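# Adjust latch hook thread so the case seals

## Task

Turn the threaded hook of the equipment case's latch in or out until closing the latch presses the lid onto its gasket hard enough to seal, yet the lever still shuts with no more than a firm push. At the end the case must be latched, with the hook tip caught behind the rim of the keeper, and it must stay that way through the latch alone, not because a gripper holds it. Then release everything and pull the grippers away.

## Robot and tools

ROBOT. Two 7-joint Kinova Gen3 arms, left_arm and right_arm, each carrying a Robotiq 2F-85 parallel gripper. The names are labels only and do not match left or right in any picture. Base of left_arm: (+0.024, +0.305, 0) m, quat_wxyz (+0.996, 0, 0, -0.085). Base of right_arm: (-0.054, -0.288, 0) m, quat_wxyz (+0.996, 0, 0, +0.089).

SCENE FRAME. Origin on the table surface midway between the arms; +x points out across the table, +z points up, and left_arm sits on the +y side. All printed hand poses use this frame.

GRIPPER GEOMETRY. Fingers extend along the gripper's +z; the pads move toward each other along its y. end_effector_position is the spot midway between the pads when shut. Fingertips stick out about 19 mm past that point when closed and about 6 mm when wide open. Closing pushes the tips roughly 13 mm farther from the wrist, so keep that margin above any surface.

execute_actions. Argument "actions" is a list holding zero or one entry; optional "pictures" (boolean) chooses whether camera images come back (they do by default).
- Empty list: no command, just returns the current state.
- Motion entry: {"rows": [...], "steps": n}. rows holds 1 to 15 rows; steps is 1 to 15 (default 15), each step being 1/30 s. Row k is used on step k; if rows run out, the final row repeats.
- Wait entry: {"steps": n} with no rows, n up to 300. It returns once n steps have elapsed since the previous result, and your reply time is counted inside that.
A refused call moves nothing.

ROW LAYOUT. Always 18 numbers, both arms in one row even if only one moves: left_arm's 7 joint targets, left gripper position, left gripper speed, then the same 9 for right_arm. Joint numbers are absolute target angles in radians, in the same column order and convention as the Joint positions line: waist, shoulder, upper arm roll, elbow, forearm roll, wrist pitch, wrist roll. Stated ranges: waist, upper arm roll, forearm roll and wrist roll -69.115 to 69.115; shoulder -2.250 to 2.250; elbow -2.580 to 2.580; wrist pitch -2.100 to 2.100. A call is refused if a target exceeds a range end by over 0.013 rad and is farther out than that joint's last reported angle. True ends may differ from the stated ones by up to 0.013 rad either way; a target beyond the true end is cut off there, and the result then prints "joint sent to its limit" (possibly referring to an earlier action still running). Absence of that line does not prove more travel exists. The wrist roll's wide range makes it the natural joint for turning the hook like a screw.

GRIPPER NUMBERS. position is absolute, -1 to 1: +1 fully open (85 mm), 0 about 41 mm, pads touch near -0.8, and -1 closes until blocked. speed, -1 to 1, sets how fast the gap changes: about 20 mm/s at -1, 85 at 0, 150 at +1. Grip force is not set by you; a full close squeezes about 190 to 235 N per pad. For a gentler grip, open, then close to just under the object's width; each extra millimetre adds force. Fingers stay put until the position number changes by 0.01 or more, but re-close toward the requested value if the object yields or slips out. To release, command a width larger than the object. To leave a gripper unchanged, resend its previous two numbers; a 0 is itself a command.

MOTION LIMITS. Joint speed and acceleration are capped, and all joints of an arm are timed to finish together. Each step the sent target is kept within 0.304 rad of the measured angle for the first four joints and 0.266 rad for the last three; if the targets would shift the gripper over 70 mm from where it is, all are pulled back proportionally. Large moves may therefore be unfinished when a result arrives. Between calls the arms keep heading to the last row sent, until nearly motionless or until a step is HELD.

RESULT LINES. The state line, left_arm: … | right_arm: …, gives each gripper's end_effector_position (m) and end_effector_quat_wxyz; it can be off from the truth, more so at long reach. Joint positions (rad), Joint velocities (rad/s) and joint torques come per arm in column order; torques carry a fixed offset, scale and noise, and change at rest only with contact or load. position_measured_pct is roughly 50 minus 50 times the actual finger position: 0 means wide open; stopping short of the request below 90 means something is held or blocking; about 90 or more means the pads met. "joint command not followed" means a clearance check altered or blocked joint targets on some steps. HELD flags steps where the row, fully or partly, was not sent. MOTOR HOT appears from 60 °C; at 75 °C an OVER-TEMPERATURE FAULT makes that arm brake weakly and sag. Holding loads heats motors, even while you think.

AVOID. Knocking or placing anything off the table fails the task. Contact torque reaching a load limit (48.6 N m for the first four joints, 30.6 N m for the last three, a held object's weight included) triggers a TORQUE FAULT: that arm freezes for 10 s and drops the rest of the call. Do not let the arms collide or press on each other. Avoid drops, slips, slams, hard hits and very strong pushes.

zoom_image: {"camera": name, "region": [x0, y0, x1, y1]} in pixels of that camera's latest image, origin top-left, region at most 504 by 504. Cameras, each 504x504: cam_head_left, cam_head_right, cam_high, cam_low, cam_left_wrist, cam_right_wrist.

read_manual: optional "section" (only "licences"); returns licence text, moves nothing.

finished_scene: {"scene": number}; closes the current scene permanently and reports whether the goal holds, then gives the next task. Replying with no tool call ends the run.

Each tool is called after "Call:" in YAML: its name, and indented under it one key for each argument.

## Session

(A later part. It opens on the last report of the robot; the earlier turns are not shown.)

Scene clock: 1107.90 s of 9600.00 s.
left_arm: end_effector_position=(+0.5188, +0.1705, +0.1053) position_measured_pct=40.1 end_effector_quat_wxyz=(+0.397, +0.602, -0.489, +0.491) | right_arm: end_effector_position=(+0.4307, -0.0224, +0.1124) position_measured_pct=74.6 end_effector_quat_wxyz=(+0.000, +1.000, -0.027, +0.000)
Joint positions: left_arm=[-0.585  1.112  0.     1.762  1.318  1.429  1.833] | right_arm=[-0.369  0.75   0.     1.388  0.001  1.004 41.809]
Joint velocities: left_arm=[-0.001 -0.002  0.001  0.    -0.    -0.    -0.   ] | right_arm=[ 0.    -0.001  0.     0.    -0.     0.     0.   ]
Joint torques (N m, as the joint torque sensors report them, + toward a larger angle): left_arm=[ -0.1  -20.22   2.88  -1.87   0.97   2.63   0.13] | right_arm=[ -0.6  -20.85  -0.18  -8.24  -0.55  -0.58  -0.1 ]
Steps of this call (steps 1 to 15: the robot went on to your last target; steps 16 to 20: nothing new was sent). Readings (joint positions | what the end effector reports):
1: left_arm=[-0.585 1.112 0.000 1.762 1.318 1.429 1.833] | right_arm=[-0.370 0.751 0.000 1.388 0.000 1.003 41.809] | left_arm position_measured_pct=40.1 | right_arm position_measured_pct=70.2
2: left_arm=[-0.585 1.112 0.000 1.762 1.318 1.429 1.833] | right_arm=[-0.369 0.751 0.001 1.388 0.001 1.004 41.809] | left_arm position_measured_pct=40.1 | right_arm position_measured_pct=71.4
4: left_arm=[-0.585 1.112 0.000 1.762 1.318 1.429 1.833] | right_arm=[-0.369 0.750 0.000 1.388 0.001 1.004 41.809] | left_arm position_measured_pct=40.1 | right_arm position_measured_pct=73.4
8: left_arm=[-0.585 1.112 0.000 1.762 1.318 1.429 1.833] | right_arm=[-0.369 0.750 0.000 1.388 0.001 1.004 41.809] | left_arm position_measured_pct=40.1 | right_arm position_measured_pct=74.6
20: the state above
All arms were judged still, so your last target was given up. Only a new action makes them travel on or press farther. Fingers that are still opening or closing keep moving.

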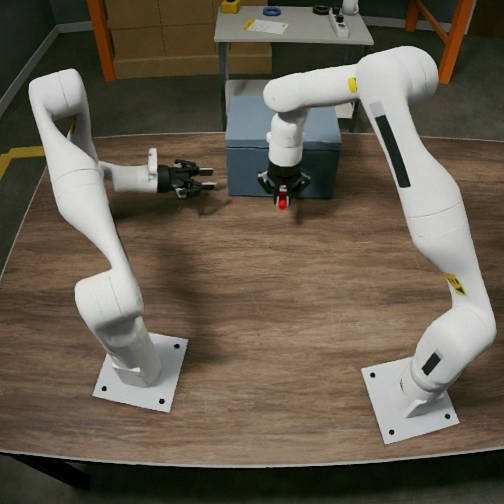

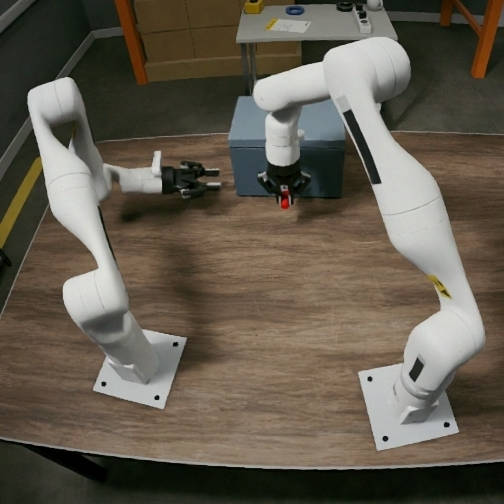

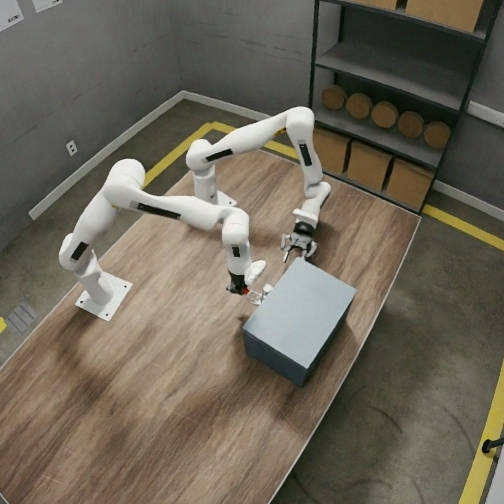

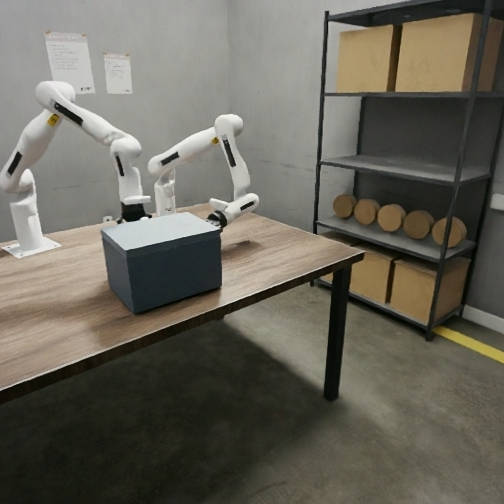

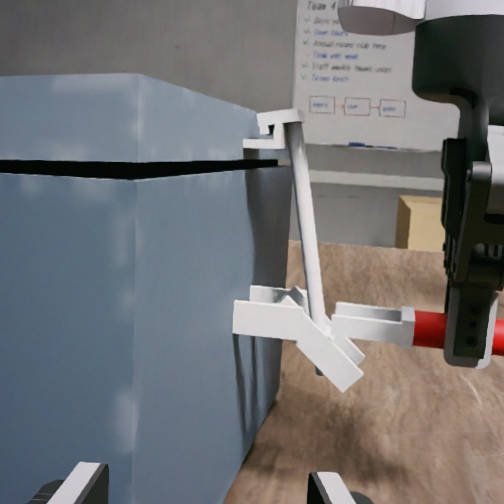

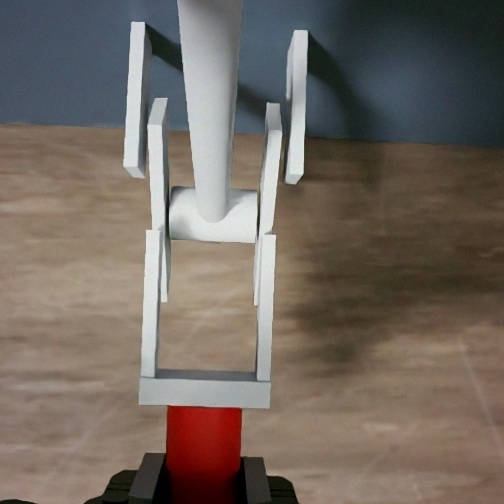

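Call:
execute_actions:
  actions:
    - {"rows":[[-0.585,1.112,0,1.762,1.318,1.429,1.833,0.2,0,-0.3717,0.7467,0,1.4016,0.0096,0.9834,41.7987,-0.56,-0.8],[-0.585,1.112,0,1.762,1.318,1.429,1.833,0.2,0,-0.3756,0.7422,0,1.4158,0.0193,0.9638,41.7887,-0.56,-0.8],[-0.585,1.112,0,1.762,1.318,1.429,1.833,0.2,0,-0.3796,0.7378,0,1.43,0.0289,0.9442,41.7788,-0.56,-0.8],[-0.585,1.112,0,1.762,1.318,1.429,1.833,0.2,0,-0.3836,0.7333,0,1.4442,0.0385,0.9246,41.7688,-0.56,-0.8],[-0.585,1.112,0,1.762,1.318,1.429,1.833,0.2,0,-0.3876,0.7289,0,1.4585,0.0482,0.905,41.7589,-0.56,-0.8],[-0.585,1.112,0,1.762,1.318,1.429,1.833,0.2,0,-0.3915,0.7245,0,1.4727,0.0578,0.8853,41.749,-0.56,-0.8],[-0.585,1.112,0,1.762,1.318,1.429,1.833,0.2,0,-0.3955,0.72,0,1.4869,0.0674,0.8657,41.739,-0.56,-0.8],[-0.585,1.112,0,1.762,1.318,1.429,1.833,0.2,0,-0.3991,0.7172,0,1.4985,0.079,0.849,41.7266,-0.56,-0.8],[-0.585,1.112,0,1.762,1.318,1.429,1.833,0.2,0,-0.4028,0.7144,0,1.51,0.0905,0.8324,41.7142,-0.56,-0.8],[-0.585,1.112,0,1.762,1.318,1.429,1.833,0.2,0,-0.4064,0.7117,0,1.5216,0.1021,0.8157,41.7018,-0.56,-0.8],[-0.585,1.112,0,1.762,1.318,1.429,1.833,0.2,0,-0.4101,0.7089,0,1.5331,0.1136,0.7991,41.6894,-0.56,-0.8],[-0.585,1.112,0,1.762,1.318,1.429,1.833,0.2,0,-0.4137,0.7061,0,1.5447,0.1252,0.7824,41.677,-0.56,-0.8],[-0.585,1.112,0,1.762,1.318,1.429,1.833,0.2,0,-0.4173,0.7033,0,1.5562,0.1368,0.7657,41.6646,-0.56,-0.8],[-0.585,1.112,0,1.762,1.318,1.429,1.833,0.2,0,-0.421,0.7006,0,1.5678,0.1483,0.7491,41.6522,-0.56,-0.8],[-0.585,1.112,0,1.762,1.318,1.429,1.833,0.2,0,-0.4246,0.6978,0,1.5793,0.1599,0.7324,41.6398,-0.56,-0.8]],"steps":15}
  pictures: false

Call:
execute_actions:
  actions:
    - {"steps":15}

Scene clock: 1135.23 s of 9600.00 s.
left_arm: end_effector_position=(+0.5188, +0.1705, +0.1053) position_measured_pct=40.1 end_effector_quat_wxyz=(+0.397, +0.602, -0.489, +0.491) | right_arm: end_effector_position=(+0.4311, -0.0225, +0.1003) position_measured_pct=74.6 end_effector_quat_wxyz=(+0.004, +0.997, -0.028, +0.066)
Joint positions: left_arm=[-0.585  1.112  0.     1.762  1.318  1.429  1.833] | right_arm=[-0.413  0.706 -0.002  1.539  0.117  0.796 41.685]
Joint velocities: left_arm=[-0.001  0.001  0.001 -0.     0.    -0.     0.001] | right_arm=[-0.111 -0.089 -0.001  0.358  0.344 -0.502 -0.37 ]
Joint torques (N m, as the joint torque sensors report them, + toward a larger angle): left_arm=[ -0.13 -20.13   3.51  -1.2    0.92   2.45   0.18] | right_arm=[  1.55 -17.87   1.79  -9.67   0.76  -2.21   0.09]
Steps of this call (steps 1 to 805: nothing new was sent; steps 806 to 820: all 15 steps of this action). Readings (joint positions | what the end effector reports):
806: left_arm=[-0.585 1.112 0.000 1.762 1.318 1.429 1.833] | right_arm=[-0.370 0.750 0.000 1.389 0.001 1.003 41.809] | left_arm position_measured_pct=40.1 | right_arm position_measured_pct=74.6
807: left_arm=[-0.585 1.112 0.000 1.762 1.318 1.429 1.833] | right_arm=[-0.371 0.748 0.000 1.393 0.004 0.997 41.806] | left_arm position_measured_pct=40.1 | right_arm position_measured_pct=74.6
809: left_arm=[-0.585 1.112 0.000 1.762 1.318 1.429 1.833] | right_arm=[-0.375 0.743 -0.000 1.408 0.013 0.977 41.796] | left_arm position_measured_pct=40.1 | right_arm position_measured_pct=74.6
813: left_arm=[-0.585 1.112 0.000 1.762 1.318 1.429 1.833] | right_arm=[-0.387 0.729 -0.001 1.453 0.043 0.917 41.764] | left_arm position_measured_pct=40.1 | right_arm position_measured_pct=74.6
820: the state above

Scene clock: 1135.73 s of 9600.00 s.
left_arm: end_effector_position=(+0.5188, +0.1705, +0.1053) position_measured_pct=40.1 end_effector_quat_wxyz=(+0.397, +0.602, -0.489, +0.491) | right_arm: end_effector_position=(+0.4315, -0.0224, +0.0969) position_measured_pct=74.6 end_effector_quat_wxyz=(+0.003, +0.996, -0.027, +0.085)
Joint positions: left_arm=[-0.585  1.112  0.     1.762  1.318  1.429  1.833] | right_arm=[-0.426  0.696 -0.002  1.582  0.159  0.736 41.64 ]
Joint velocities: left_arm=[ 0.    -0.     0.    -0.    -0.    -0.     0.001] | right_arm=[ 0.    -0.001  0.     0.001  0.    -0.001 -0.001]
Joint torques (N m, as the joint torque sensors report them, + toward a larger angle): left_arm=[ -0.02 -20.17   3.22  -1.72   0.92   2.64  -0.03] | right_arm=[  1.29 -18.41   1.65  -9.81   0.73  -2.46   0.13]
Steps of this call (steps 1 to 15: the robot went on to your last target). Readings (joint positions | what the end effector reports):
1: left_arm=[-0.585 1.112 0.000 1.762 1.318 1.429 1.833] | right_arm=[-0.417 0.703 -0.002 1.551 0.129 0.780 41.672] | left_arm position_measured_pct=40.1 | right_arm position_measured_pct=74.6
2: left_arm=[-0.585 1.112 0.000 1.762 1.318 1.429 1.833] | right_arm=[-0.420 0.701 -0.002 1.561 0.139 0.766 41.661] | left_arm position_measured_pct=40.1 | right_arm position_measured_pct=74.6
4: left_arm=[-0.585 1.112 0.000 1.762 1.318 1.429 1.833] | right_arm=[-0.424 0.698 -0.002 1.574 0.152 0.747 41.647] | left_arm position_measured_pct=40.1 | right_arm position_measured_pct=74.6
8: left_arm=[-0.585 1.112 0.000 1.762 1.318 1.429 1.833] | right_arm=[-0.426 0.696 -0.002 1.581 0.158 0.738 41.641] | left_arm position_measured_pct=40.1 | right_arm position_measured_pct=74.6
15: the state above

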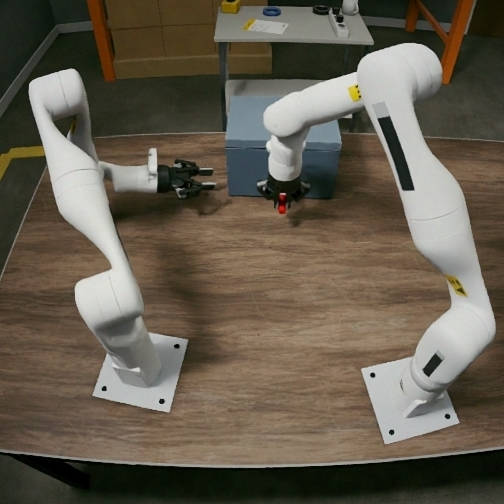

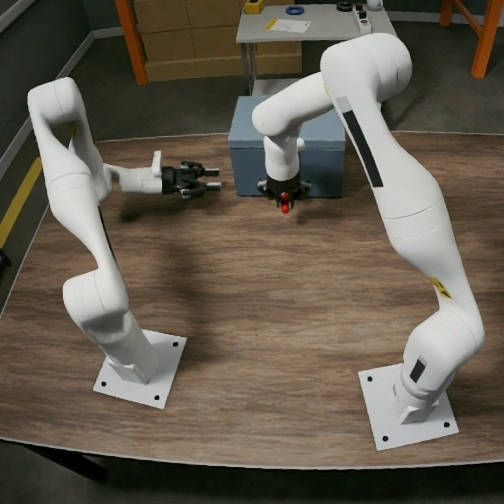

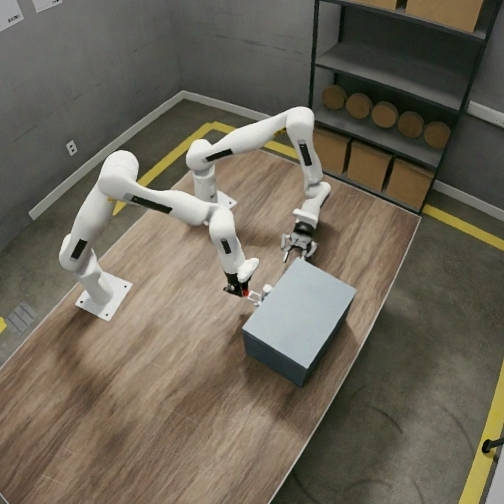

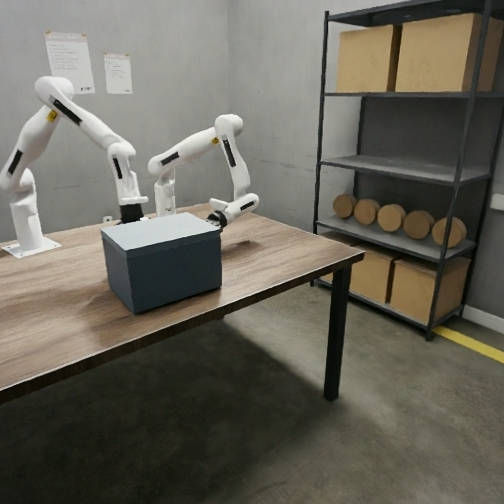

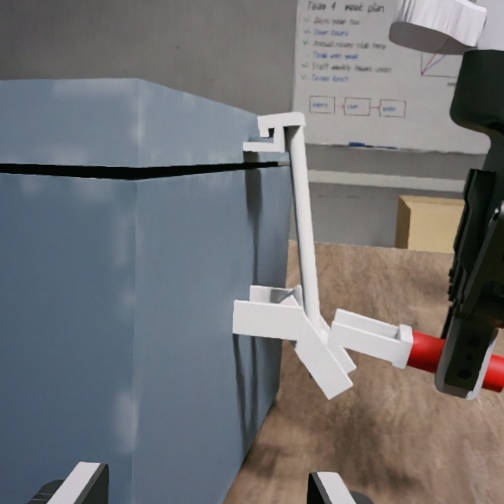

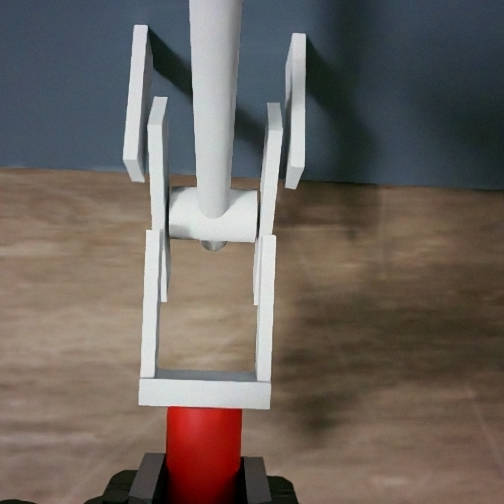

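Call:
execute_actions:
  actions:
    - {"rows":[[-0.585,1.112,0,1.762,1.318,1.429,1.833,0.2,0,-0.4276,0.6963,0,1.588,0.1719,0.7196,41.6267,-0.56,-0.8],[-0.585,1.112,0,1.762,1.318,1.429,1.833,0.2,0,-0.4306,0.6948,0,1.5967,0.184,0.7069,41.6137,-0.56,-0.8],[-0.585,1.112,0,1.762,1.318,1.429,1.833,0.2,0,-0.4336,0.6932,0,1.6054,0.196,0.6941,41.6006,-0.56,-0.8],[-0.585,1.112,0,1.762,1.318,1.429,1.833,0.2,0,-0.4366,0.6917,0,1.6141,0.2081,0.6814,41.5876,-0.56,-0.8],[-0.585,1.112,0,1.762,1.318,1.429,1.833,0.2,0,-0.4396,0.6902,0,1.6228,0.2201,0.6686,41.5745,-0.56,-0.8],[-0.585,1.112,0,1.762,1.318,1.429,1.833,0.2,0,-0.4426,0.6892,0,1.6311,0.2346,0.6565,41.5589,-0.56,-0.8],[-0.585,1.112,0,1.762,1.318,1.429,1.833,0.2,0,-0.4456,0.6882,0,1.6395,0.2491,0.6444,41.5432,-0.56,-0.8],[-0.585,1.112,0,1.762,1.318,1.429,1.833,0.2,0,-0.4487,0.6871,0,1.6478,0.2636,0.6324,41.5276,-0.56,-0.8],[-0.585,1.112,0,1.762,1.318,1.429,1.833,0.2,0,-0.4517,0.6861,0,1.6562,0.2781,0.6203,41.5119,-0.56,-0.8],[-0.585,1.112,0,1.762,1.318,1.429,1.833,0.2,0,-0.4547,0.6851,0,1.6645,0.2926,0.6082,41.4963,-0.56,-0.8],[-0.585,1.112,0,1.762,1.318,1.429,1.833,0.2,0,-0.4578,0.6846,0,1.6725,0.3103,0.597,41.4773,-0.56,-0.8],[-0.585,1.112,0,1.762,1.318,1.429,1.833,0.2,0,-0.4608,0.684,0,1.6805,0.3279,0.5857,41.4583,-0.56,-0.8],[-0.585,1.112,0,1.762,1.318,1.429,1.833,0.2,0,-0.4639,0.6835,0,1.6884,0.3456,0.5745,41.4392,-0.56,-0.8],[-0.585,1.112,0,1.762,1.318,1.429,1.833,0.2,0,-0.4669,0.6829,0,1.6964,0.3632,0.5632,41.4202,-0.56,-0.8],[-0.585,1.112,0,1.762,1.318,1.429,1.833,0.2,0,-0.47,0.6824,0,1.7044,0.3809,0.552,41.4012,-0.56,-0.8]],"steps":15}
  pictures: false

Call:
execute_actions:
  actions:
    - {"rows":[[-0.585,1.112,0,1.762,1.318,1.429,1.833,0.2,0,-0.4731,0.6824,0,1.712,0.4026,0.5418,41.3779,-0.56,-0.8],[-0.585,1.112,0,1.762,1.318,1.429,1.833,0.2,0,-0.4762,0.6823,0,1.7196,0.4243,0.5316,41.3546,-0.56,-0.8],[-0.585,1.112,0,1.762,1.318,1.429,1.833,0.2,0,-0.4792,0.6823,0,1.7271,0.4459,0.5213,41.3313,-0.56,-0.8],[-0.585,1.112,0,1.762,1.318,1.429,1.833,0.2,0,-0.4823,0.6822,0,1.7347,0.4676,0.5111,41.308,-0.56,-0.8],[-0.585,1.112,0,1.762,1.318,1.429,1.833,0.2,0,-0.4854,0.6822,0,1.7423,0.4893,0.5009,41.2847,-0.56,-0.8]],"steps":15}

Scene clock: 1188.93 s of 9600.00 s.
left_arm: end_effector_position=(+0.5188, +0.1705, +0.1053) position_measured_pct=40.1 end_effector_quat_wxyz=(+0.397, +0.602, -0.489, +0.491) | right_arm: end_effector_position=(+0.4334, -0.0225, +0.0875) position_measured_pct=74.6 end_effector_quat_wxyz=(+0.006, +0.990, -0.027, +0.135)
Joint positions: left_arm=[-0.585  1.112  0.     1.762  1.318  1.429  1.833] | right_arm=[-0.463  0.682 -0.003  1.681  0.321  0.595 41.464]
Joint velocities: left_arm=[-0.001 -0.    -0.    -0.     0.    -0.     0.   ] | right_arm=[-0.093 -0.018 -0.002  0.239  0.496 -0.334 -0.537]
Joint torques (N m, as the joint torque sensors report them, + toward a larger angle): left_arm=[ -0.51 -20.48   3.17  -2.12   1.12   2.79   0.14] | right_arm=[  2.73 -18.08   2.81 -11.24   1.12  -2.46  -0.05]
Steps of this call (steps 1 to 15: the robot went on to your last target; steps 16 to 1581: nothing new was sent; steps 1582 to 1596: all 15 steps of this action). Readings (joint positions | what the end effector reports):
1582: left_arm=[-0.585 1.112 0.000 1.762 1.318 1.429 1.833] | right_arm=[-0.427 0.695 -0.001 1.583 0.160 0.735 41.639] | left_arm position_measured_pct=40.1 | right_arm position_measured_pct=74.6
1583: left_arm=[-0.585 1.112 0.000 1.762 1.318 1.429 1.833] | right_arm=[-0.428 0.695 -0.001 1.586 0.164 0.731 41.635] | left_arm position_measured_pct=40.1 | right_arm position_measured_pct=74.6
1585: left_arm=[-0.585 1.112 0.000 1.762 1.318 1.429 1.833] | right_arm=[-0.432 0.693 -0.001 1.596 0.177 0.717 41.621] | left_arm position_measured_pct=40.1 | right_arm position_measured_pct=74.6
1589: left_arm=[-0.585 1.112 0.000 1.762 1.318 1.429 1.833] | right_arm=[-0.442 0.688 -0.002 1.625 0.219 0.675 41.575] | left_arm position_measured_pct=40.1 | right_arm position_measured_pct=74.6
1596: the state above

Scene clock: 1189.43 s of 9600.00 s.
left_arm: end_effector_position=(+0.5188, +0.1705, +0.1053) position_measured_pct=40.1 end_effector_quat_wxyz=(+0.397, +0.602, -0.489, +0.491) | right_arm: end_effector_position=(+0.4354, -0.0226, +0.0809) position_measured_pct=74.6 end_effector_quat_wxyz=(+0.006, +0.985, -0.026, +0.170)
Joint positions: left_arm=[-0.585  1.112  0.     1.762  1.318  1.429  1.833] | right_arm=[-0.488  0.681 -0.003  1.747  0.487  0.505 41.286]
Joint velocities: left_arm=[-0.001  0.003 -0.001 -0.    -0.     0.    -0.   ] | right_arm=[-0.001  0.001  0.002  0.004  0.009 -0.005 -0.009]
Joint torques (N m, as the joint torque sensors report them, + toward a larger angle): left_arm=[ -0.51 -20.26   3.09  -1.57   1.12   2.45   0.19] | right_arm=[  2.34 -18.22   2.67 -11.24   1.28  -2.38   0.36]
Steps of this call (steps 1 to 15: all 15 steps of this action). Readings (joint positions | what the end effector reports):
1: left_arm=[-0.585 1.112 0.000 1.762 1.318 1.429 1.833] | right_arm=[-0.466 0.682 -0.003 1.689 0.338 0.583 41.446] | left_arm position_measured_pct=40.1 | right_arm position_measured_pct=74.6
2: left_arm=[-0.585 1.112 0.000 1.762 1.318 1.429 1.833] | right_arm=[-0.469 0.681 -0.003 1.697 0.356 0.573 41.427] | left_arm position_measured_pct=40.1 | right_arm position_measured_pct=74.6
4: left_arm=[-0.585 1.112 0.000 1.762 1.318 1.429 1.833] | right_arm=[-0.475 0.681 -0.003 1.712 0.393 0.552 41.386] | left_arm position_measured_pct=40.1 | right_arm position_measured_pct=74.6
8: left_arm=[-0.585 1.112 0.000 1.762 1.318 1.429 1.833] | right_arm=[-0.485 0.681 -0.004 1.739 0.465 0.516 41.308] | left_arm position_measured_pct=40.1 | right_arm position_measured_pct=74.6
15: the state above

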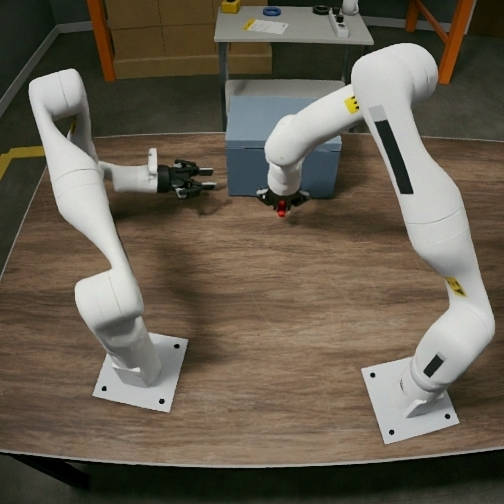

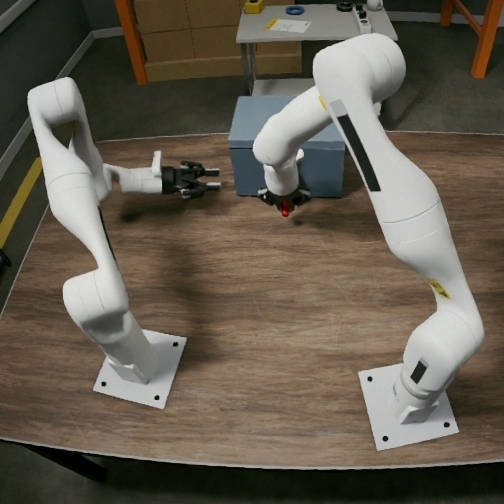

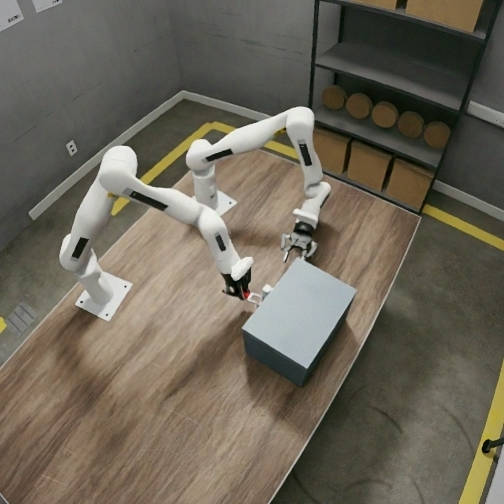

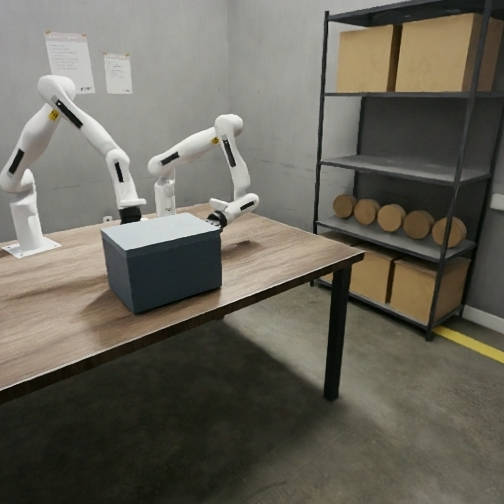

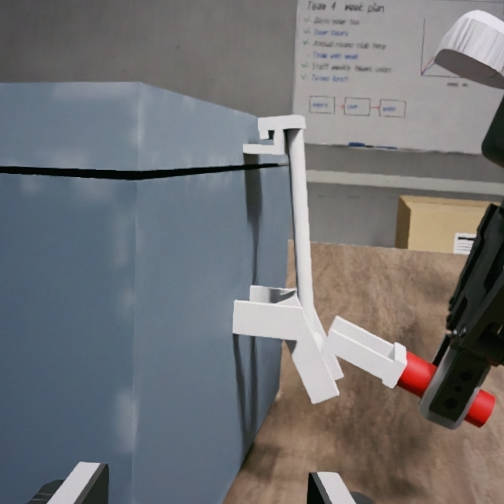

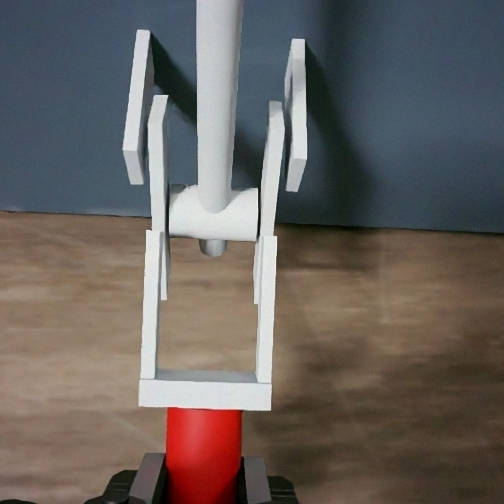

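Call:
execute_actions:
  actions:
    - {"rows":[[-0.585,1.112,0,1.762,1.318,1.429,1.833,0.2,0,-0.4878,0.6826,0,1.7477,0.5082,0.4946,41.2645,-0.56,-0.8],[-0.585,1.112,0,1.762,1.318,1.429,1.833,0.2,0,-0.4902,0.6831,0,1.7531,0.5271,0.4884,41.2443,-0.56,-0.8],[-0.585,1.112,0,1.762,1.318,1.429,1.833,0.2,0,-0.4926,0.6835,0,1.7585,0.546,0.4821,41.2241,-0.56,-0.8],[-0.585,1.112,0,1.762,1.318,1.429,1.833,0.2,0,-0.495,0.684,0,1.7639,0.565,0.4758,41.2038,-0.56,-0.8],[-0.585,1.112,0,1.762,1.318,1.429,1.833,0.2,0,-0.4974,0.6844,0,1.7693,0.5839,0.4695,41.1836,-0.56,-0.8],[-0.585,1.112,0,1.762,1.318,1.429,1.833,0.2,0,-0.4998,0.6849,0,1.7747,0.6028,0.4633,41.1634,-0.56,-0.8],[-0.585,1.112,0,1.762,1.318,1.429,1.833,0.2,0,-0.5022,0.6853,0,1.7801,0.6217,0.457,41.1432,-0.56,-0.8],[-0.585,1.112,0,1.762,1.318,1.429,1.833,0.2,0,-0.5043,0.686,0,1.7846,0.6413,0.4528,41.1224,-0.56,-0.8],[-0.585,1.112,0,1.762,1.318,1.429,1.833,0.2,0,-0.5064,0.6868,0,1.789,0.6608,0.4487,41.1016,-0.56,-0.8],[-0.585,1.112,0,1.762,1.318,1.429,1.833,0.2,0,-0.5085,0.6875,0,1.7935,0.6804,0.4445,41.0808,-0.56,-0.8],[-0.585,1.112,0,1.762,1.318,1.429,1.833,0.2,0,-0.5106,0.6883,0,1.798,0.7,0.4404,41.06,-0.56,-0.8],[-0.585,1.112,0,1.762,1.318,1.429,1.833,0.2,0,-0.5127,0.689,0,1.8024,0.7195,0.4362,41.0393,-0.56,-0.8],[-0.585,1.112,0,1.762,1.318,1.429,1.833,0.2,0,-0.5148,0.6897,0,1.8069,0.7391,0.432,41.0185,-0.56,-0.8],[-0.585,1.112,0,1.762,1.318,1.429,1.833,0.2,0,-0.5169,0.6905,0,1.8113,0.7586,0.4279,40.9977,-0.56,-0.8],[-0.585,1.112,0,1.762,1.318,1.429,1.833,0.2,0,-0.519,0.6912,0,1.8158,0.7782,0.4237,40.9769,-0.56,-0.8]],"steps":15}
  pictures: false

Call:
execute_actions:
  actions:
    - {"rows":[[-0.585,1.112,0,1.762,1.318,1.429,1.833,0.2,0,-0.5214,0.6924,0,1.8206,0.8036,0.4207,40.9499,-0.56,-0.8],[-0.585,1.112,0,1.762,1.318,1.429,1.833,0.2,0,-0.5237,0.6936,0,1.8254,0.8291,0.4178,40.9229,-0.56,-0.8],[-0.585,1.112,0,1.762,1.318,1.429,1.833,0.2,0,-0.5261,0.6948,0,1.8302,0.8545,0.4148,40.8959,-0.56,-0.8],[-0.585,1.112,0,1.762,1.318,1.429,1.833,0.2,0,-0.5285,0.696,0,1.835,0.8799,0.4119,40.8689,-0.56,-0.8],[-0.585,1.112,0,1.762,1.318,1.429,1.833,0.2,0,-0.5309,0.6972,0,1.8398,0.9053,0.4089,40.8419,-0.56,-0.8],[-0.585,1.112,0,1.762,1.318,1.429,1.833,0.2,0,-0.5332,0.6984,0,1.8446,0.9308,0.406,40.8149,-0.56,-0.8],[-0.585,1.112,0,1.762,1.318,1.429,1.833,0.2,0,-0.5356,0.6996,0,1.8494,0.9562,0.403,40.7879,-0.56,-0.8],[-0.585,1.112,0,1.762,1.318,1.429,1.833,0.2,0,-0.5377,0.701,0,1.8533,0.9801,0.4022,40.7625,-0.56,-0.8],[-0.585,1.112,0,1.762,1.318,1.429,1.833,0.2,0,-0.5398,0.7024,0,1.8573,1.0041,0.4015,40.737,-0.56,-0.8],[-0.585,1.112,0,1.762,1.318,1.429,1.833,0.2,0,-0.5418,0.7037,0,1.8612,1.028,0.4007,40.7116,-0.56,-0.8],[-0.585,1.112,0,1.762,1.318,1.429,1.833,0.2,0,-0.5439,0.7051,0,1.8652,1.052,0.4,40.6862,-0.56,-0.8],[-0.585,1.112,0,1.762,1.318,1.429,1.833,0.2,0,-0.546,0.7065,0,1.8691,1.0759,0.3992,40.6607,-0.56,-0.8],[-0.585,1.112,0,1.762,1.318,1.429,1.833,0.2,0,-0.5481,0.7079,0,1.873,1.0998,0.3984,40.6353,-0.56,-0.8],[-0.585,1.112,0,1.762,1.318,1.429,1.833,0.2,0,-0.5501,0.7092,0,1.877,1.1238,0.3977,40.6098,-0.56,-0.8],[-0.585,1.112,0,1.762,1.318,1.429,1.833,0.2,0,-0.5522,0.7106,0,1.8809,1.1477,0.3969,40.5844,-0.56,-0.8]],"steps":15}
  pictures: false

Call:
execute_actions:
  actions:
    - {"steps":12}

Scene clock: 1249.93 s of 9600.00 s.
left_arm: end_effector_position=(+0.5188, +0.1705, +0.1053) position_measured_pct=40.1 end_effector_quat_wxyz=(+0.397, +0.602, -0.489, +0.491) | right_arm: end_effector_position=(+0.4377, -0.0227, +0.0746) position_measured_pct=74.6 end_effector_quat_wxyz=(+0.008, +0.979, -0.025, +0.204)
Joint positions: left_arm=[-0.585  1.112  0.     1.762  1.318  1.429  1.833] | right_arm=[-0.515  0.687 -0.003  1.804  0.708  0.441 41.049]
Joint velocities: left_arm=[-0.  0. -0. -0. -0. -0.  0.] | right_arm=[-0.059  0.019  0.004  0.132  0.58  -0.129 -0.618]
Joint torques (N m, as the joint torque sensors report them, + toward a larger angle): left_arm=[ -0.46 -20.19   3.32  -1.55   1.07   2.63   0.16] | right_arm=[  2.62 -18.01   2.85 -10.52   1.15  -1.04   0.33]
Steps of this call (steps 1 to 15: the robot went on to your last target; steps 16 to 1800: nothing new was sent; steps 1801 to 1815: all 15 steps of this action). Readings (joint positions | what the end effector reports):
1801: left_arm=[-0.585 1.112 0.000 1.762 1.318 1.429 1.833] | right_arm=[-0.489 0.681 -0.003 1.748 0.489 0.504 41.283] | left_arm position_measured_pct=40.1 | right_arm position_measured_pct=74.6
1802: left_arm=[-0.585 1.112 0.000 1.762 1.318 1.429 1.833] | right_arm=[-0.490 0.681 -0.003 1.749 0.494 0.502 41.278] | left_arm position_measured_pct=40.1 | right_arm position_measured_pct=74.6
1804: left_arm=[-0.585 1.112 0.000 1.762 1.318 1.429 1.833] | right_arm=[-0.492 0.681 -0.003 1.755 0.515 0.495 41.256] | left_arm position_measured_pct=40.1 | right_arm position_measured_pct=74.6
1808: left_arm=[-0.585 1.112 0.000 1.762 1.318 1.429 1.833] | right_arm=[-0.500 0.683 -0.003 1.773 0.577 0.475 41.189] | left_arm position_measured_pct=40.1 | right_arm position_measured_pct=74.6
1815: the state above

Scene clock: 1250.43 s of 9600.00 s.
left_arm: end_effector_position=(+0.5188, +0.1705, +0.1053) position_measured_pct=40.1 end_effector_quat_wxyz=(+0.397, +0.602, -0.489, +0.491) | right_arm: end_effector_position=(+0.4411, -0.0229, +0.0672) position_measured_pct=74.6 end_effector_quat_wxyz=(+0.010, +0.969, -0.024, +0.245)
Joint positions: left_arm=[-0.585  1.112  0.     1.762  1.318  1.429  1.833] | right_arm=[-0.547  0.704 -0.002  1.869  1.057  0.401 40.679]
Joint velocities: left_arm=[ 0.001  0.001 -0.001  0.    -0.001 -0.    -0.001] | right_arm=[-0.06   0.038  0.004  0.118  0.72  -0.028 -0.768]
Joint torques (N m, as the joint torque sensors report them, + toward a larger angle): left_arm=[ -0.34 -20.14   3.01  -1.45   0.84   2.58   0.08] | right_arm=[  1.7  -17.84   2.35  -8.45   1.35  -0.01   0.44]
Steps of this call (steps 1 to 15: all 15 steps of this action). Readings (joint positions | what the end effector reports):
1: left_arm=[-0.585 1.112 0.000 1.762 1.318 1.429 1.833] | right_arm=[-0.517 0.688 -0.003 1.809 0.728 0.437 41.028] | left_arm position_measured_pct=40.1 | right_arm position_measured_pct=74.6
2: left_arm=[-0.585 1.112 0.000 1.762 1.318 1.429 1.833] | right_arm=[-0.519 0.689 -0.003 1.813 0.748 0.433 41.007] | left_arm position_measured_pct=40.1 | right_arm position_measured_pct=74.6
4: left_arm=[-0.585 1.112 0.000 1.762 1.318 1.429 1.833] | right_arm=[-0.523 0.690 -0.003 1.822 0.791 0.425 40.961] | left_arm position_measured_pct=40.1 | right_arm position_measured_pct=74.6
8: left_arm=[-0.585 1.112 0.000 1.762 1.318 1.429 1.833] | right_arm=[-0.532 0.695 -0.002 1.840 0.886 0.413 40.860] | left_arm position_measured_pct=40.1 | right_arm position_measured_pct=74.6
15: the state above

Scene clock: 1250.83 s of 9600.00 s.
left_arm: end_effector_position=(+0.5188, +0.1705, +0.1053) position_measured_pct=40.1 end_effector_quat_wxyz=(+0.397, +0.602, -0.489, +0.491) | right_arm: end_effector_position=(+0.4420, -0.0229, +0.0656) position_measured_pct=74.6 end_effector_quat_wxyz=(+0.010, +0.967, -0.024, +0.255)
Joint positions: left_arm=[-0.585  1.112  0.     1.762  1.318  1.429  1.833] | right_arm=[-0.553  0.709 -0.001  1.883  1.146  0.398 40.584]
Joint velocities: left_arm=[ 0.001  0.    -0.     0.    -0.    -0.     0.   ] | right_arm=[ 0.    -0.     0.     0.     0.004  0.    -0.004]
Joint torques (N m, as the joint torque sensors report them, + toward a larger angle): left_arm=[ -0.23 -20.22   3.26  -1.76   1.02   2.52  -0.03] | right_arm=[  1.02 -17.48   1.93  -8.22   0.68   0.3    0.29]
Steps of this call (steps 1 to 12: the robot went on to your last target). Readings (joint positions | what the end effector reports):
1: left_arm=[-0.585 1.112 0.000 1.762 1.318 1.429 1.833] | right_arm=[-0.548 0.705 -0.002 1.873 1.081 0.400 40.654] | left_arm position_measured_pct=40.1 | right_arm position_measured_pct=74.6
2: left_arm=[-0.585 1.112 0.000 1.762 1.318 1.429 1.833] | right_arm=[-0.550 0.706 -0.002 1.876 1.102 0.399 40.631] | left_arm position_measured_pct=40.1 | right_arm position_measured_pct=74.6
4: left_arm=[-0.585 1.112 0.000 1.762 1.318 1.429 1.833] | right_arm=[-0.552 0.708 -0.002 1.881 1.132 0.398 40.600] | left_arm position_measured_pct=40.1 | right_arm position_measured_pct=74.6
8: left_arm=[-0.585 1.112 0.000 1.762 1.318 1.429 1.833] | right_arm=[-0.553 0.709 -0.001 1.883 1.145 0.398 40.586] | left_arm position_measured_pct=40.1 | right_arm position_measured_pct=74.6
12: the state above

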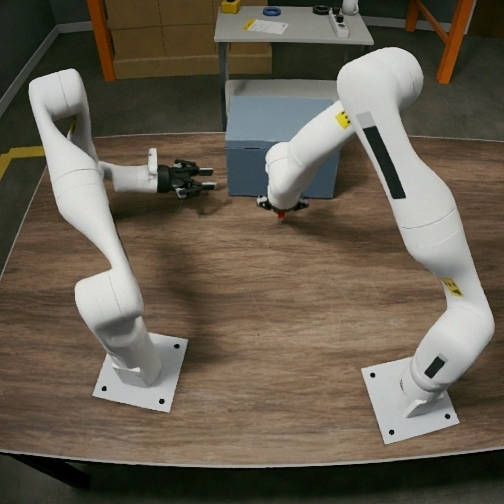

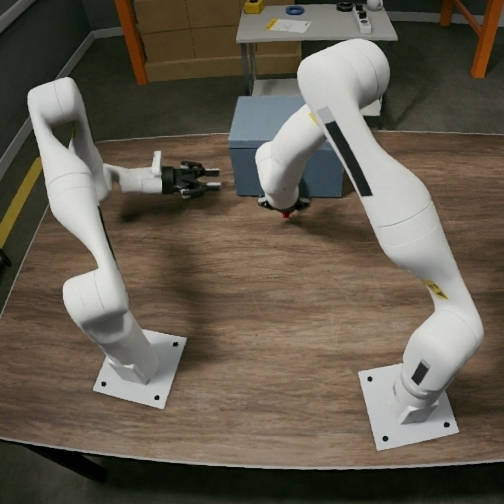

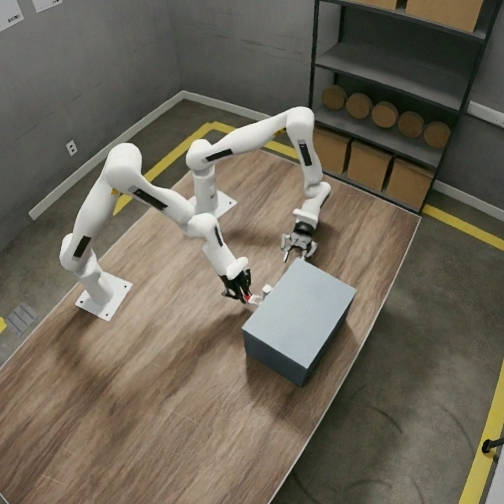

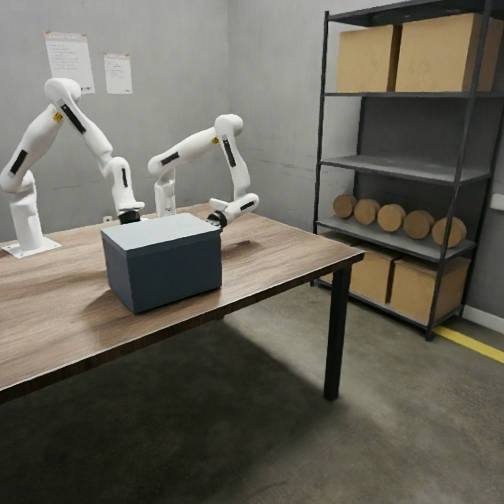

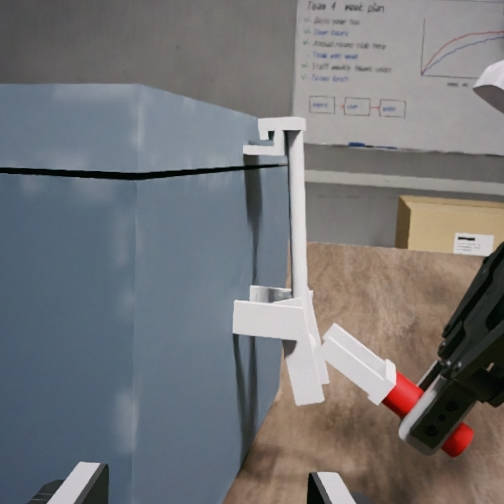

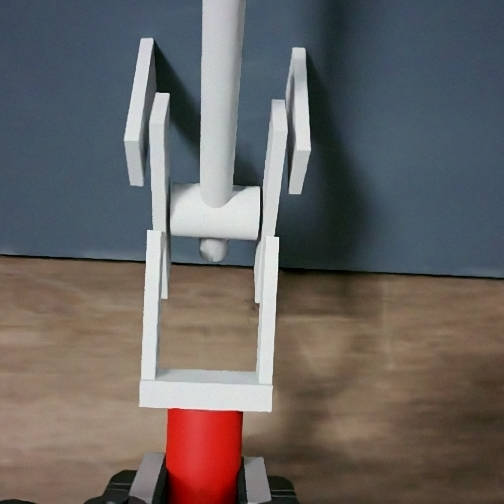

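Call:
execute_actions:
  actions:
    - {"rows":[[-0.585,1.112,0,1.762,1.318,1.429,1.833,0.2,0,-0.5542,0.7123,0,1.8844,1.1714,0.3981,40.559,-0.56,-0.8],[-0.585,1.112,0,1.762,1.318,1.429,1.833,0.2,0,-0.5561,0.714,0,1.888,1.1951,0.3993,40.5337,-0.56,-0.8],[-0.585,1.112,0,1.762,1.318,1.429,1.833,0.2,0,-0.5581,0.7157,0,1.8915,1.2188,0.4004,40.5083,-0.56,-0.8],[-0.585,1.112,0,1.762,1.318,1.429,1.833,0.2,0,-0.56,0.7175,0,1.895,1.2425,0.4016,40.483,-0.56,-0.8],[-0.585,1.112,0,1.762,1.318,1.429,1.833,0.2,0,-0.562,0.7192,0,1.8985,1.2662,0.4028,40.4576,-0.56,-0.8],[-0.585,1.112,0,1.762,1.318,1.429,1.833,0.2,0,-0.5639,0.7209,0,1.9021,1.2899,0.404,40.4322,-0.56,-0.8],[-0.585,1.112,0,1.762,1.318,1.429,1.833,0.2,0,-0.5659,0.7226,0,1.9056,1.3136,0.4051,40.4069,-0.56,-0.8],[-0.585,1.112,0,1.762,1.318,1.429,1.833,0.2,0,-0.5678,0.7243,0,1.9091,1.3373,0.4063,40.3815,-0.56,-0.8],[-0.585,1.112,0,1.762,1.318,1.429,1.833,0.2,0,-0.57,0.7266,0,1.9128,1.3619,0.4097,40.3549,-0.56,-0.8],[-0.585,1.112,0,1.762,1.318,1.429,1.833,0.2,0,-0.5721,0.7289,0,1.9165,1.3865,0.4131,40.3283,-0.56,-0.8],[-0.585,1.112,0,1.762,1.318,1.429,1.833,0.2,0,-0.5743,0.7312,0,1.9202,1.4111,0.4165,40.3017,-0.56,-0.8],[-0.585,1.112,0,1.762,1.318,1.429,1.833,0.2,0,-0.5765,0.7336,0,1.9239,1.4356,0.42,40.2751,-0.56,-0.8],[-0.585,1.112,0,1.762,1.318,1.429,1.833,0.2,0,-0.5787,0.7359,0,1.9276,1.4602,0.4234,40.2485,-0.56,-0.8],[-0.585,1.112,0,1.762,1.318,1.429,1.833,0.2,0,-0.5808,0.7382,0,1.9313,1.4848,0.4268,40.2219,-0.56,-0.8],[-0.585,1.112,0,1.762,1.318,1.429,1.833,0.2,0,-0.583,0.7405,0,1.935,1.5094,0.4302,40.1953,-0.56,-0.8]],"steps":15}
  pictures: false

Call:
execute_actions:
  actions:
    - {"rows":[[-0.585,1.112,0,1.762,1.318,1.429,1.833,0.2,0,-0.5848,0.7429,0,1.9379,1.5279,0.4347,40.175,-0.56,-0.8],[-0.585,1.112,0,1.762,1.318,1.429,1.833,0.2,0,-0.5867,0.7452,0,1.9409,1.5464,0.4392,40.1546,-0.56,-0.8],[-0.585,1.112,0,1.762,1.318,1.429,1.833,0.2,0,-0.5885,0.7476,0,1.9438,1.5649,0.4436,40.1343,-0.56,-0.8],[-0.585,1.112,0,1.762,1.318,1.429,1.833,0.2,0,-0.5904,0.7499,0,1.9467,1.5834,0.4481,40.1139,-0.56,-0.8],[-0.585,1.112,0,1.762,1.318,1.429,1.833,0.2,0,-0.5922,0.7523,0,1.9496,1.6018,0.4526,40.0936,-0.56,-0.8],[-0.585,1.112,0,1.762,1.318,1.429,1.833,0.2,0,-0.594,0.7546,0,1.9526,1.6203,0.4571,40.0732,-0.56,-0.8],[-0.585,1.112,0,1.762,1.318,1.429,1.833,0.2,0,-0.5959,0.757,0,1.9555,1.6388,0.4615,40.0529,-0.56,-0.8],[-0.585,1.112,0,1.762,1.318,1.429,1.833,0.2,0,-0.5977,0.7593,0,1.9584,1.6573,0.466,40.0325,-0.56,-0.8],[-0.585,1.112,0,1.762,1.318,1.429,1.833,0.2,0,-0.5998,0.7623,0,1.9614,1.6749,0.4725,40.0127,-0.56,-0.8],[-0.585,1.112,0,1.762,1.318,1.429,1.833,0.2,0,-0.6018,0.7654,0,1.9644,1.6924,0.479,39.993,-0.56,-0.8],[-0.585,1.112,0,1.762,1.318,1.429,1.833,0.2,0,-0.6039,0.7684,0,1.9674,1.71,0.4855,39.9732,-0.56,-0.8],[-0.585,1.112,0,1.762,1.318,1.429,1.833,0.2,0,-0.6059,0.7714,0,1.9705,1.7276,0.492,39.9534,-0.56,-0.8],[-0.585,1.112,0,1.762,1.318,1.429,1.833,0.2,0,-0.608,0.7744,0,1.9735,1.7452,0.4985,39.9336,-0.56,-0.8],[-0.585,1.112,0,1.762,1.318,1.429,1.833,0.2,0,-0.61,0.7775,0,1.9765,1.7627,0.505,39.9139,-0.56,-0.8],[-0.585,1.112,0,1.762,1.318,1.429,1.833,0.2,0,-0.6121,0.7805,0,1.9795,1.7803,0.5115,39.8941,-0.56,-0.8]],"steps":15}
  pictures: false

Call:
execute_actions:
  actions:
    - {"steps":12}

Scene clock: 1295.67 s of 9600.00 s.
left_arm: end_effector_position=(+0.5188, +0.1705, +0.1053) position_measured_pct=40.1 end_effector_quat_wxyz=(+0.397, +0.602, -0.489, +0.491) | right_arm: end_effector_position=(+0.4453, -0.0230, +0.0604) position_measured_pct=74.6 end_effector_quat_wxyz=(+0.011, +0.958, -0.023, +0.286)
Joint positions: left_arm=[-0.585  1.112  0.     1.762  1.318  1.429  1.833] | right_arm=[-0.577  0.73  -0.001  1.923  1.417  0.418 40.294]
Joint velocities: left_arm=[-0.001 -0.001 -0.    -0.    -0.     0.    -0.   ] | right_arm=[-0.064  0.066  0.001  0.109  0.722  0.093 -0.782]
Joint torques (N m, as the joint torque sensors report them, + toward a larger angle): left_arm=[ -0.35 -19.94   3.52  -1.85   1.     2.63   0.07] | right_arm=[  1.62 -17.05   2.23  -6.73   0.59   1.09   0.22]
Steps of this call (steps 1 to 30: the robot went on to your last target; steps 31 to 1330: nothing new was sent; steps 1331 to 1345: all 15 steps of this action). Readings (joint positions | what the end effector reports):
1331: left_arm=[-0.585 1.112 0.000 1.762 1.318 1.429 1.833] | right_arm=[-0.554 0.709 -0.001 1.883 1.148 0.397 40.583] | left_arm position_measured_pct=40.1 | right_arm position_measured_pct=74.6
1332: left_arm=[-0.585 1.112 0.000 1.762 1.318 1.429 1.833] | right_arm=[-0.554 0.710 -0.001 1.884 1.155 0.398 40.576] | left_arm position_measured_pct=40.1 | right_arm position_measured_pct=74.6
1334: left_arm=[-0.585 1.112 0.000 1.762 1.318 1.429 1.833] | right_arm=[-0.557 0.712 -0.001 1.888 1.180 0.399 40.549] | left_arm position_measured_pct=40.1 | right_arm position_measured_pct=74.6
1338: left_arm=[-0.585 1.112 0.000 1.762 1.318 1.429 1.833] | right_arm=[-0.563 0.717 -0.001 1.899 1.256 0.402 40.468] | left_arm position_measured_pct=40.1 | right_arm position_measured_pct=74.6
1345: the state above

Scene clock: 1296.17 s of 9600.00 s.
left_arm: end_effector_position=(+0.5188, +0.1705, +0.1053) position_measured_pct=40.1 end_effector_quat_wxyz=(+0.397, +0.602, -0.489, +0.491) | right_arm: end_effector_position=(+0.4504, -0.0232, +0.0536) position_measured_pct=74.6 end_effector_quat_wxyz=(+0.013, +0.945, -0.022, +0.327)
Joint positions: left_arm=[-0.585  1.112  0.     1.762  1.318  1.429  1.833] | right_arm=[-0.606  0.769 -0.001  1.97   1.719  0.489 39.962]
Joint velocities: left_arm=[-0.    -0.    -0.001 -0.    -0.     0.    -0.001] | right_arm=[-0.06   0.092  0.001  0.09   0.529  0.19  -0.597]
Joint torques (N m, as the joint torque sensors report them, + toward a larger angle): left_arm=[  0.04 -20.22   2.93  -1.09   1.11   2.42   0.19] | right_arm=[  1.13 -17.85   1.79  -5.69   0.61   1.39   0.61]
Steps of this call (steps 1 to 15: all 15 steps of this action). Readings (joint positions | what the end effector reports):
1: left_arm=[-0.585 1.112 0.000 1.762 1.318 1.429 1.833] | right_arm=[-0.579 0.733 -0.001 1.926 1.442 0.421 40.268] | left_arm position_measured_pct=40.1 | right_arm position_measured_pct=74.6
2: left_arm=[-0.585 1.112 0.000 1.762 1.318 1.429 1.833] | right_arm=[-0.581 0.735 -0.001 1.930 1.465 0.425 40.242] | left_arm position_measured_pct=40.1 | right_arm position_measured_pct=74.6
4: left_arm=[-0.585 1.112 0.000 1.762 1.318 1.429 1.833] | right_arm=[-0.585 0.740 -0.001 1.937 1.510 0.432 40.193] | left_arm position_measured_pct=40.1 | right_arm position_measured_pct=74.6
8: left_arm=[-0.585 1.112 0.000 1.762 1.318 1.429 1.833] | right_arm=[-0.592 0.750 -0.001 1.949 1.591 0.450 40.105] | left_arm position_measured_pct=40.1 | right_arm position_measured_pct=74.6
15: the state above

Scene clock: 1296.57 s of 9600.00 s.
left_arm: end_effector_position=(+0.5188, +0.1705, +0.1053) position_measured_pct=40.1 end_effector_quat_wxyz=(+0.397, +0.602, -0.489, +0.491) | right_arm: end_effector_position=(+0.4517, -0.0232, +0.0521) position_measured_pct=74.6 end_effector_quat_wxyz=(+0.012, +0.941, -0.022, +0.337)
Joint positions: left_arm=[-0.585  1.112  0.     1.762  1.318  1.429  1.833] | right_arm=[-0.613  0.78  -0.001  1.98   1.78   0.511 39.894]
Joint velocities: left_arm=[-0.     0.002 -0.    -0.    -0.     0.     0.   ] | right_arm=[ 0.001  0.002  0.     0.     0.003  0.002 -0.003]
Joint torques (N m, as the joint torque sensors report them, + toward a larger angle): left_arm=[ -0.29 -20.31   3.31  -1.6    0.96   2.58   0.06] | right_arm=[  0.85 -18.28   1.77  -5.52   0.45   1.73   0.28]
Steps of this call (steps 1 to 12: the robot went on to your last target). Readings (joint positions | what the end effector reports):
1: left_arm=[-0.585 1.112 0.000 1.762 1.318 1.429 1.833] | right_arm=[-0.608 0.772 -0.001 1.973 1.736 0.495 39.943] | left_arm position_measured_pct=40.1 | right_arm position_measured_pct=74.6
2: left_arm=[-0.585 1.112 0.000 1.762 1.318 1.429 1.833] | right_arm=[-0.610 0.775 -0.001 1.975 1.751 0.501 39.926] | left_arm position_measured_pct=40.1 | right_arm position_measured_pct=74.6
4: left_arm=[-0.585 1.112 0.000 1.762 1.318 1.429 1.833] | right_arm=[-0.611 0.778 -0.001 1.979 1.770 0.507 39.904] | left_arm position_measured_pct=40.1 | right_arm position_measured_pct=74.6
8: left_arm=[-0.585 1.112 0.000 1.762 1.318 1.429 1.833] | right_arm=[-0.613 0.779 -0.001 1.980 1.779 0.511 39.895] | left_arm position_measured_pct=40.1 | right_arm position_measured_pct=74.6
12: the state above

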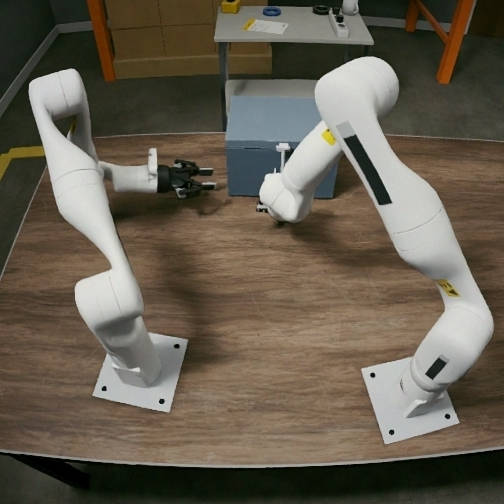

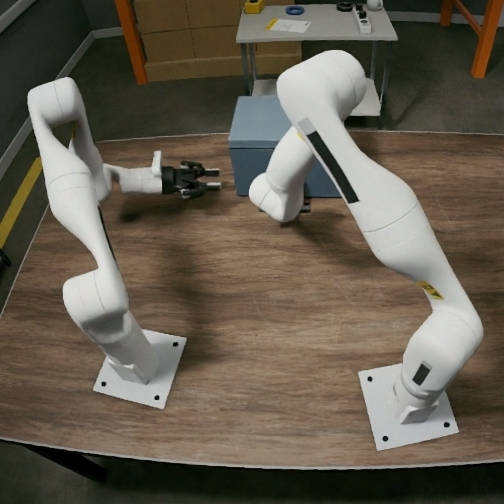

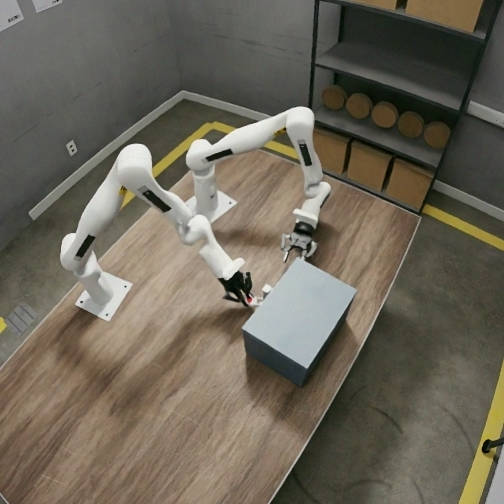

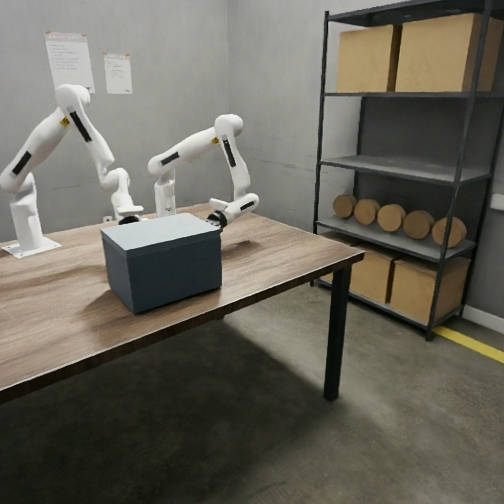

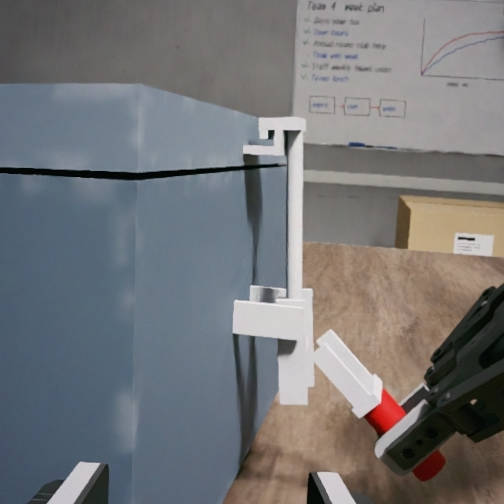

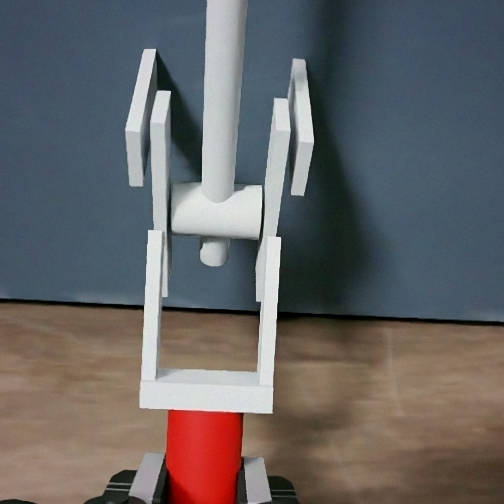

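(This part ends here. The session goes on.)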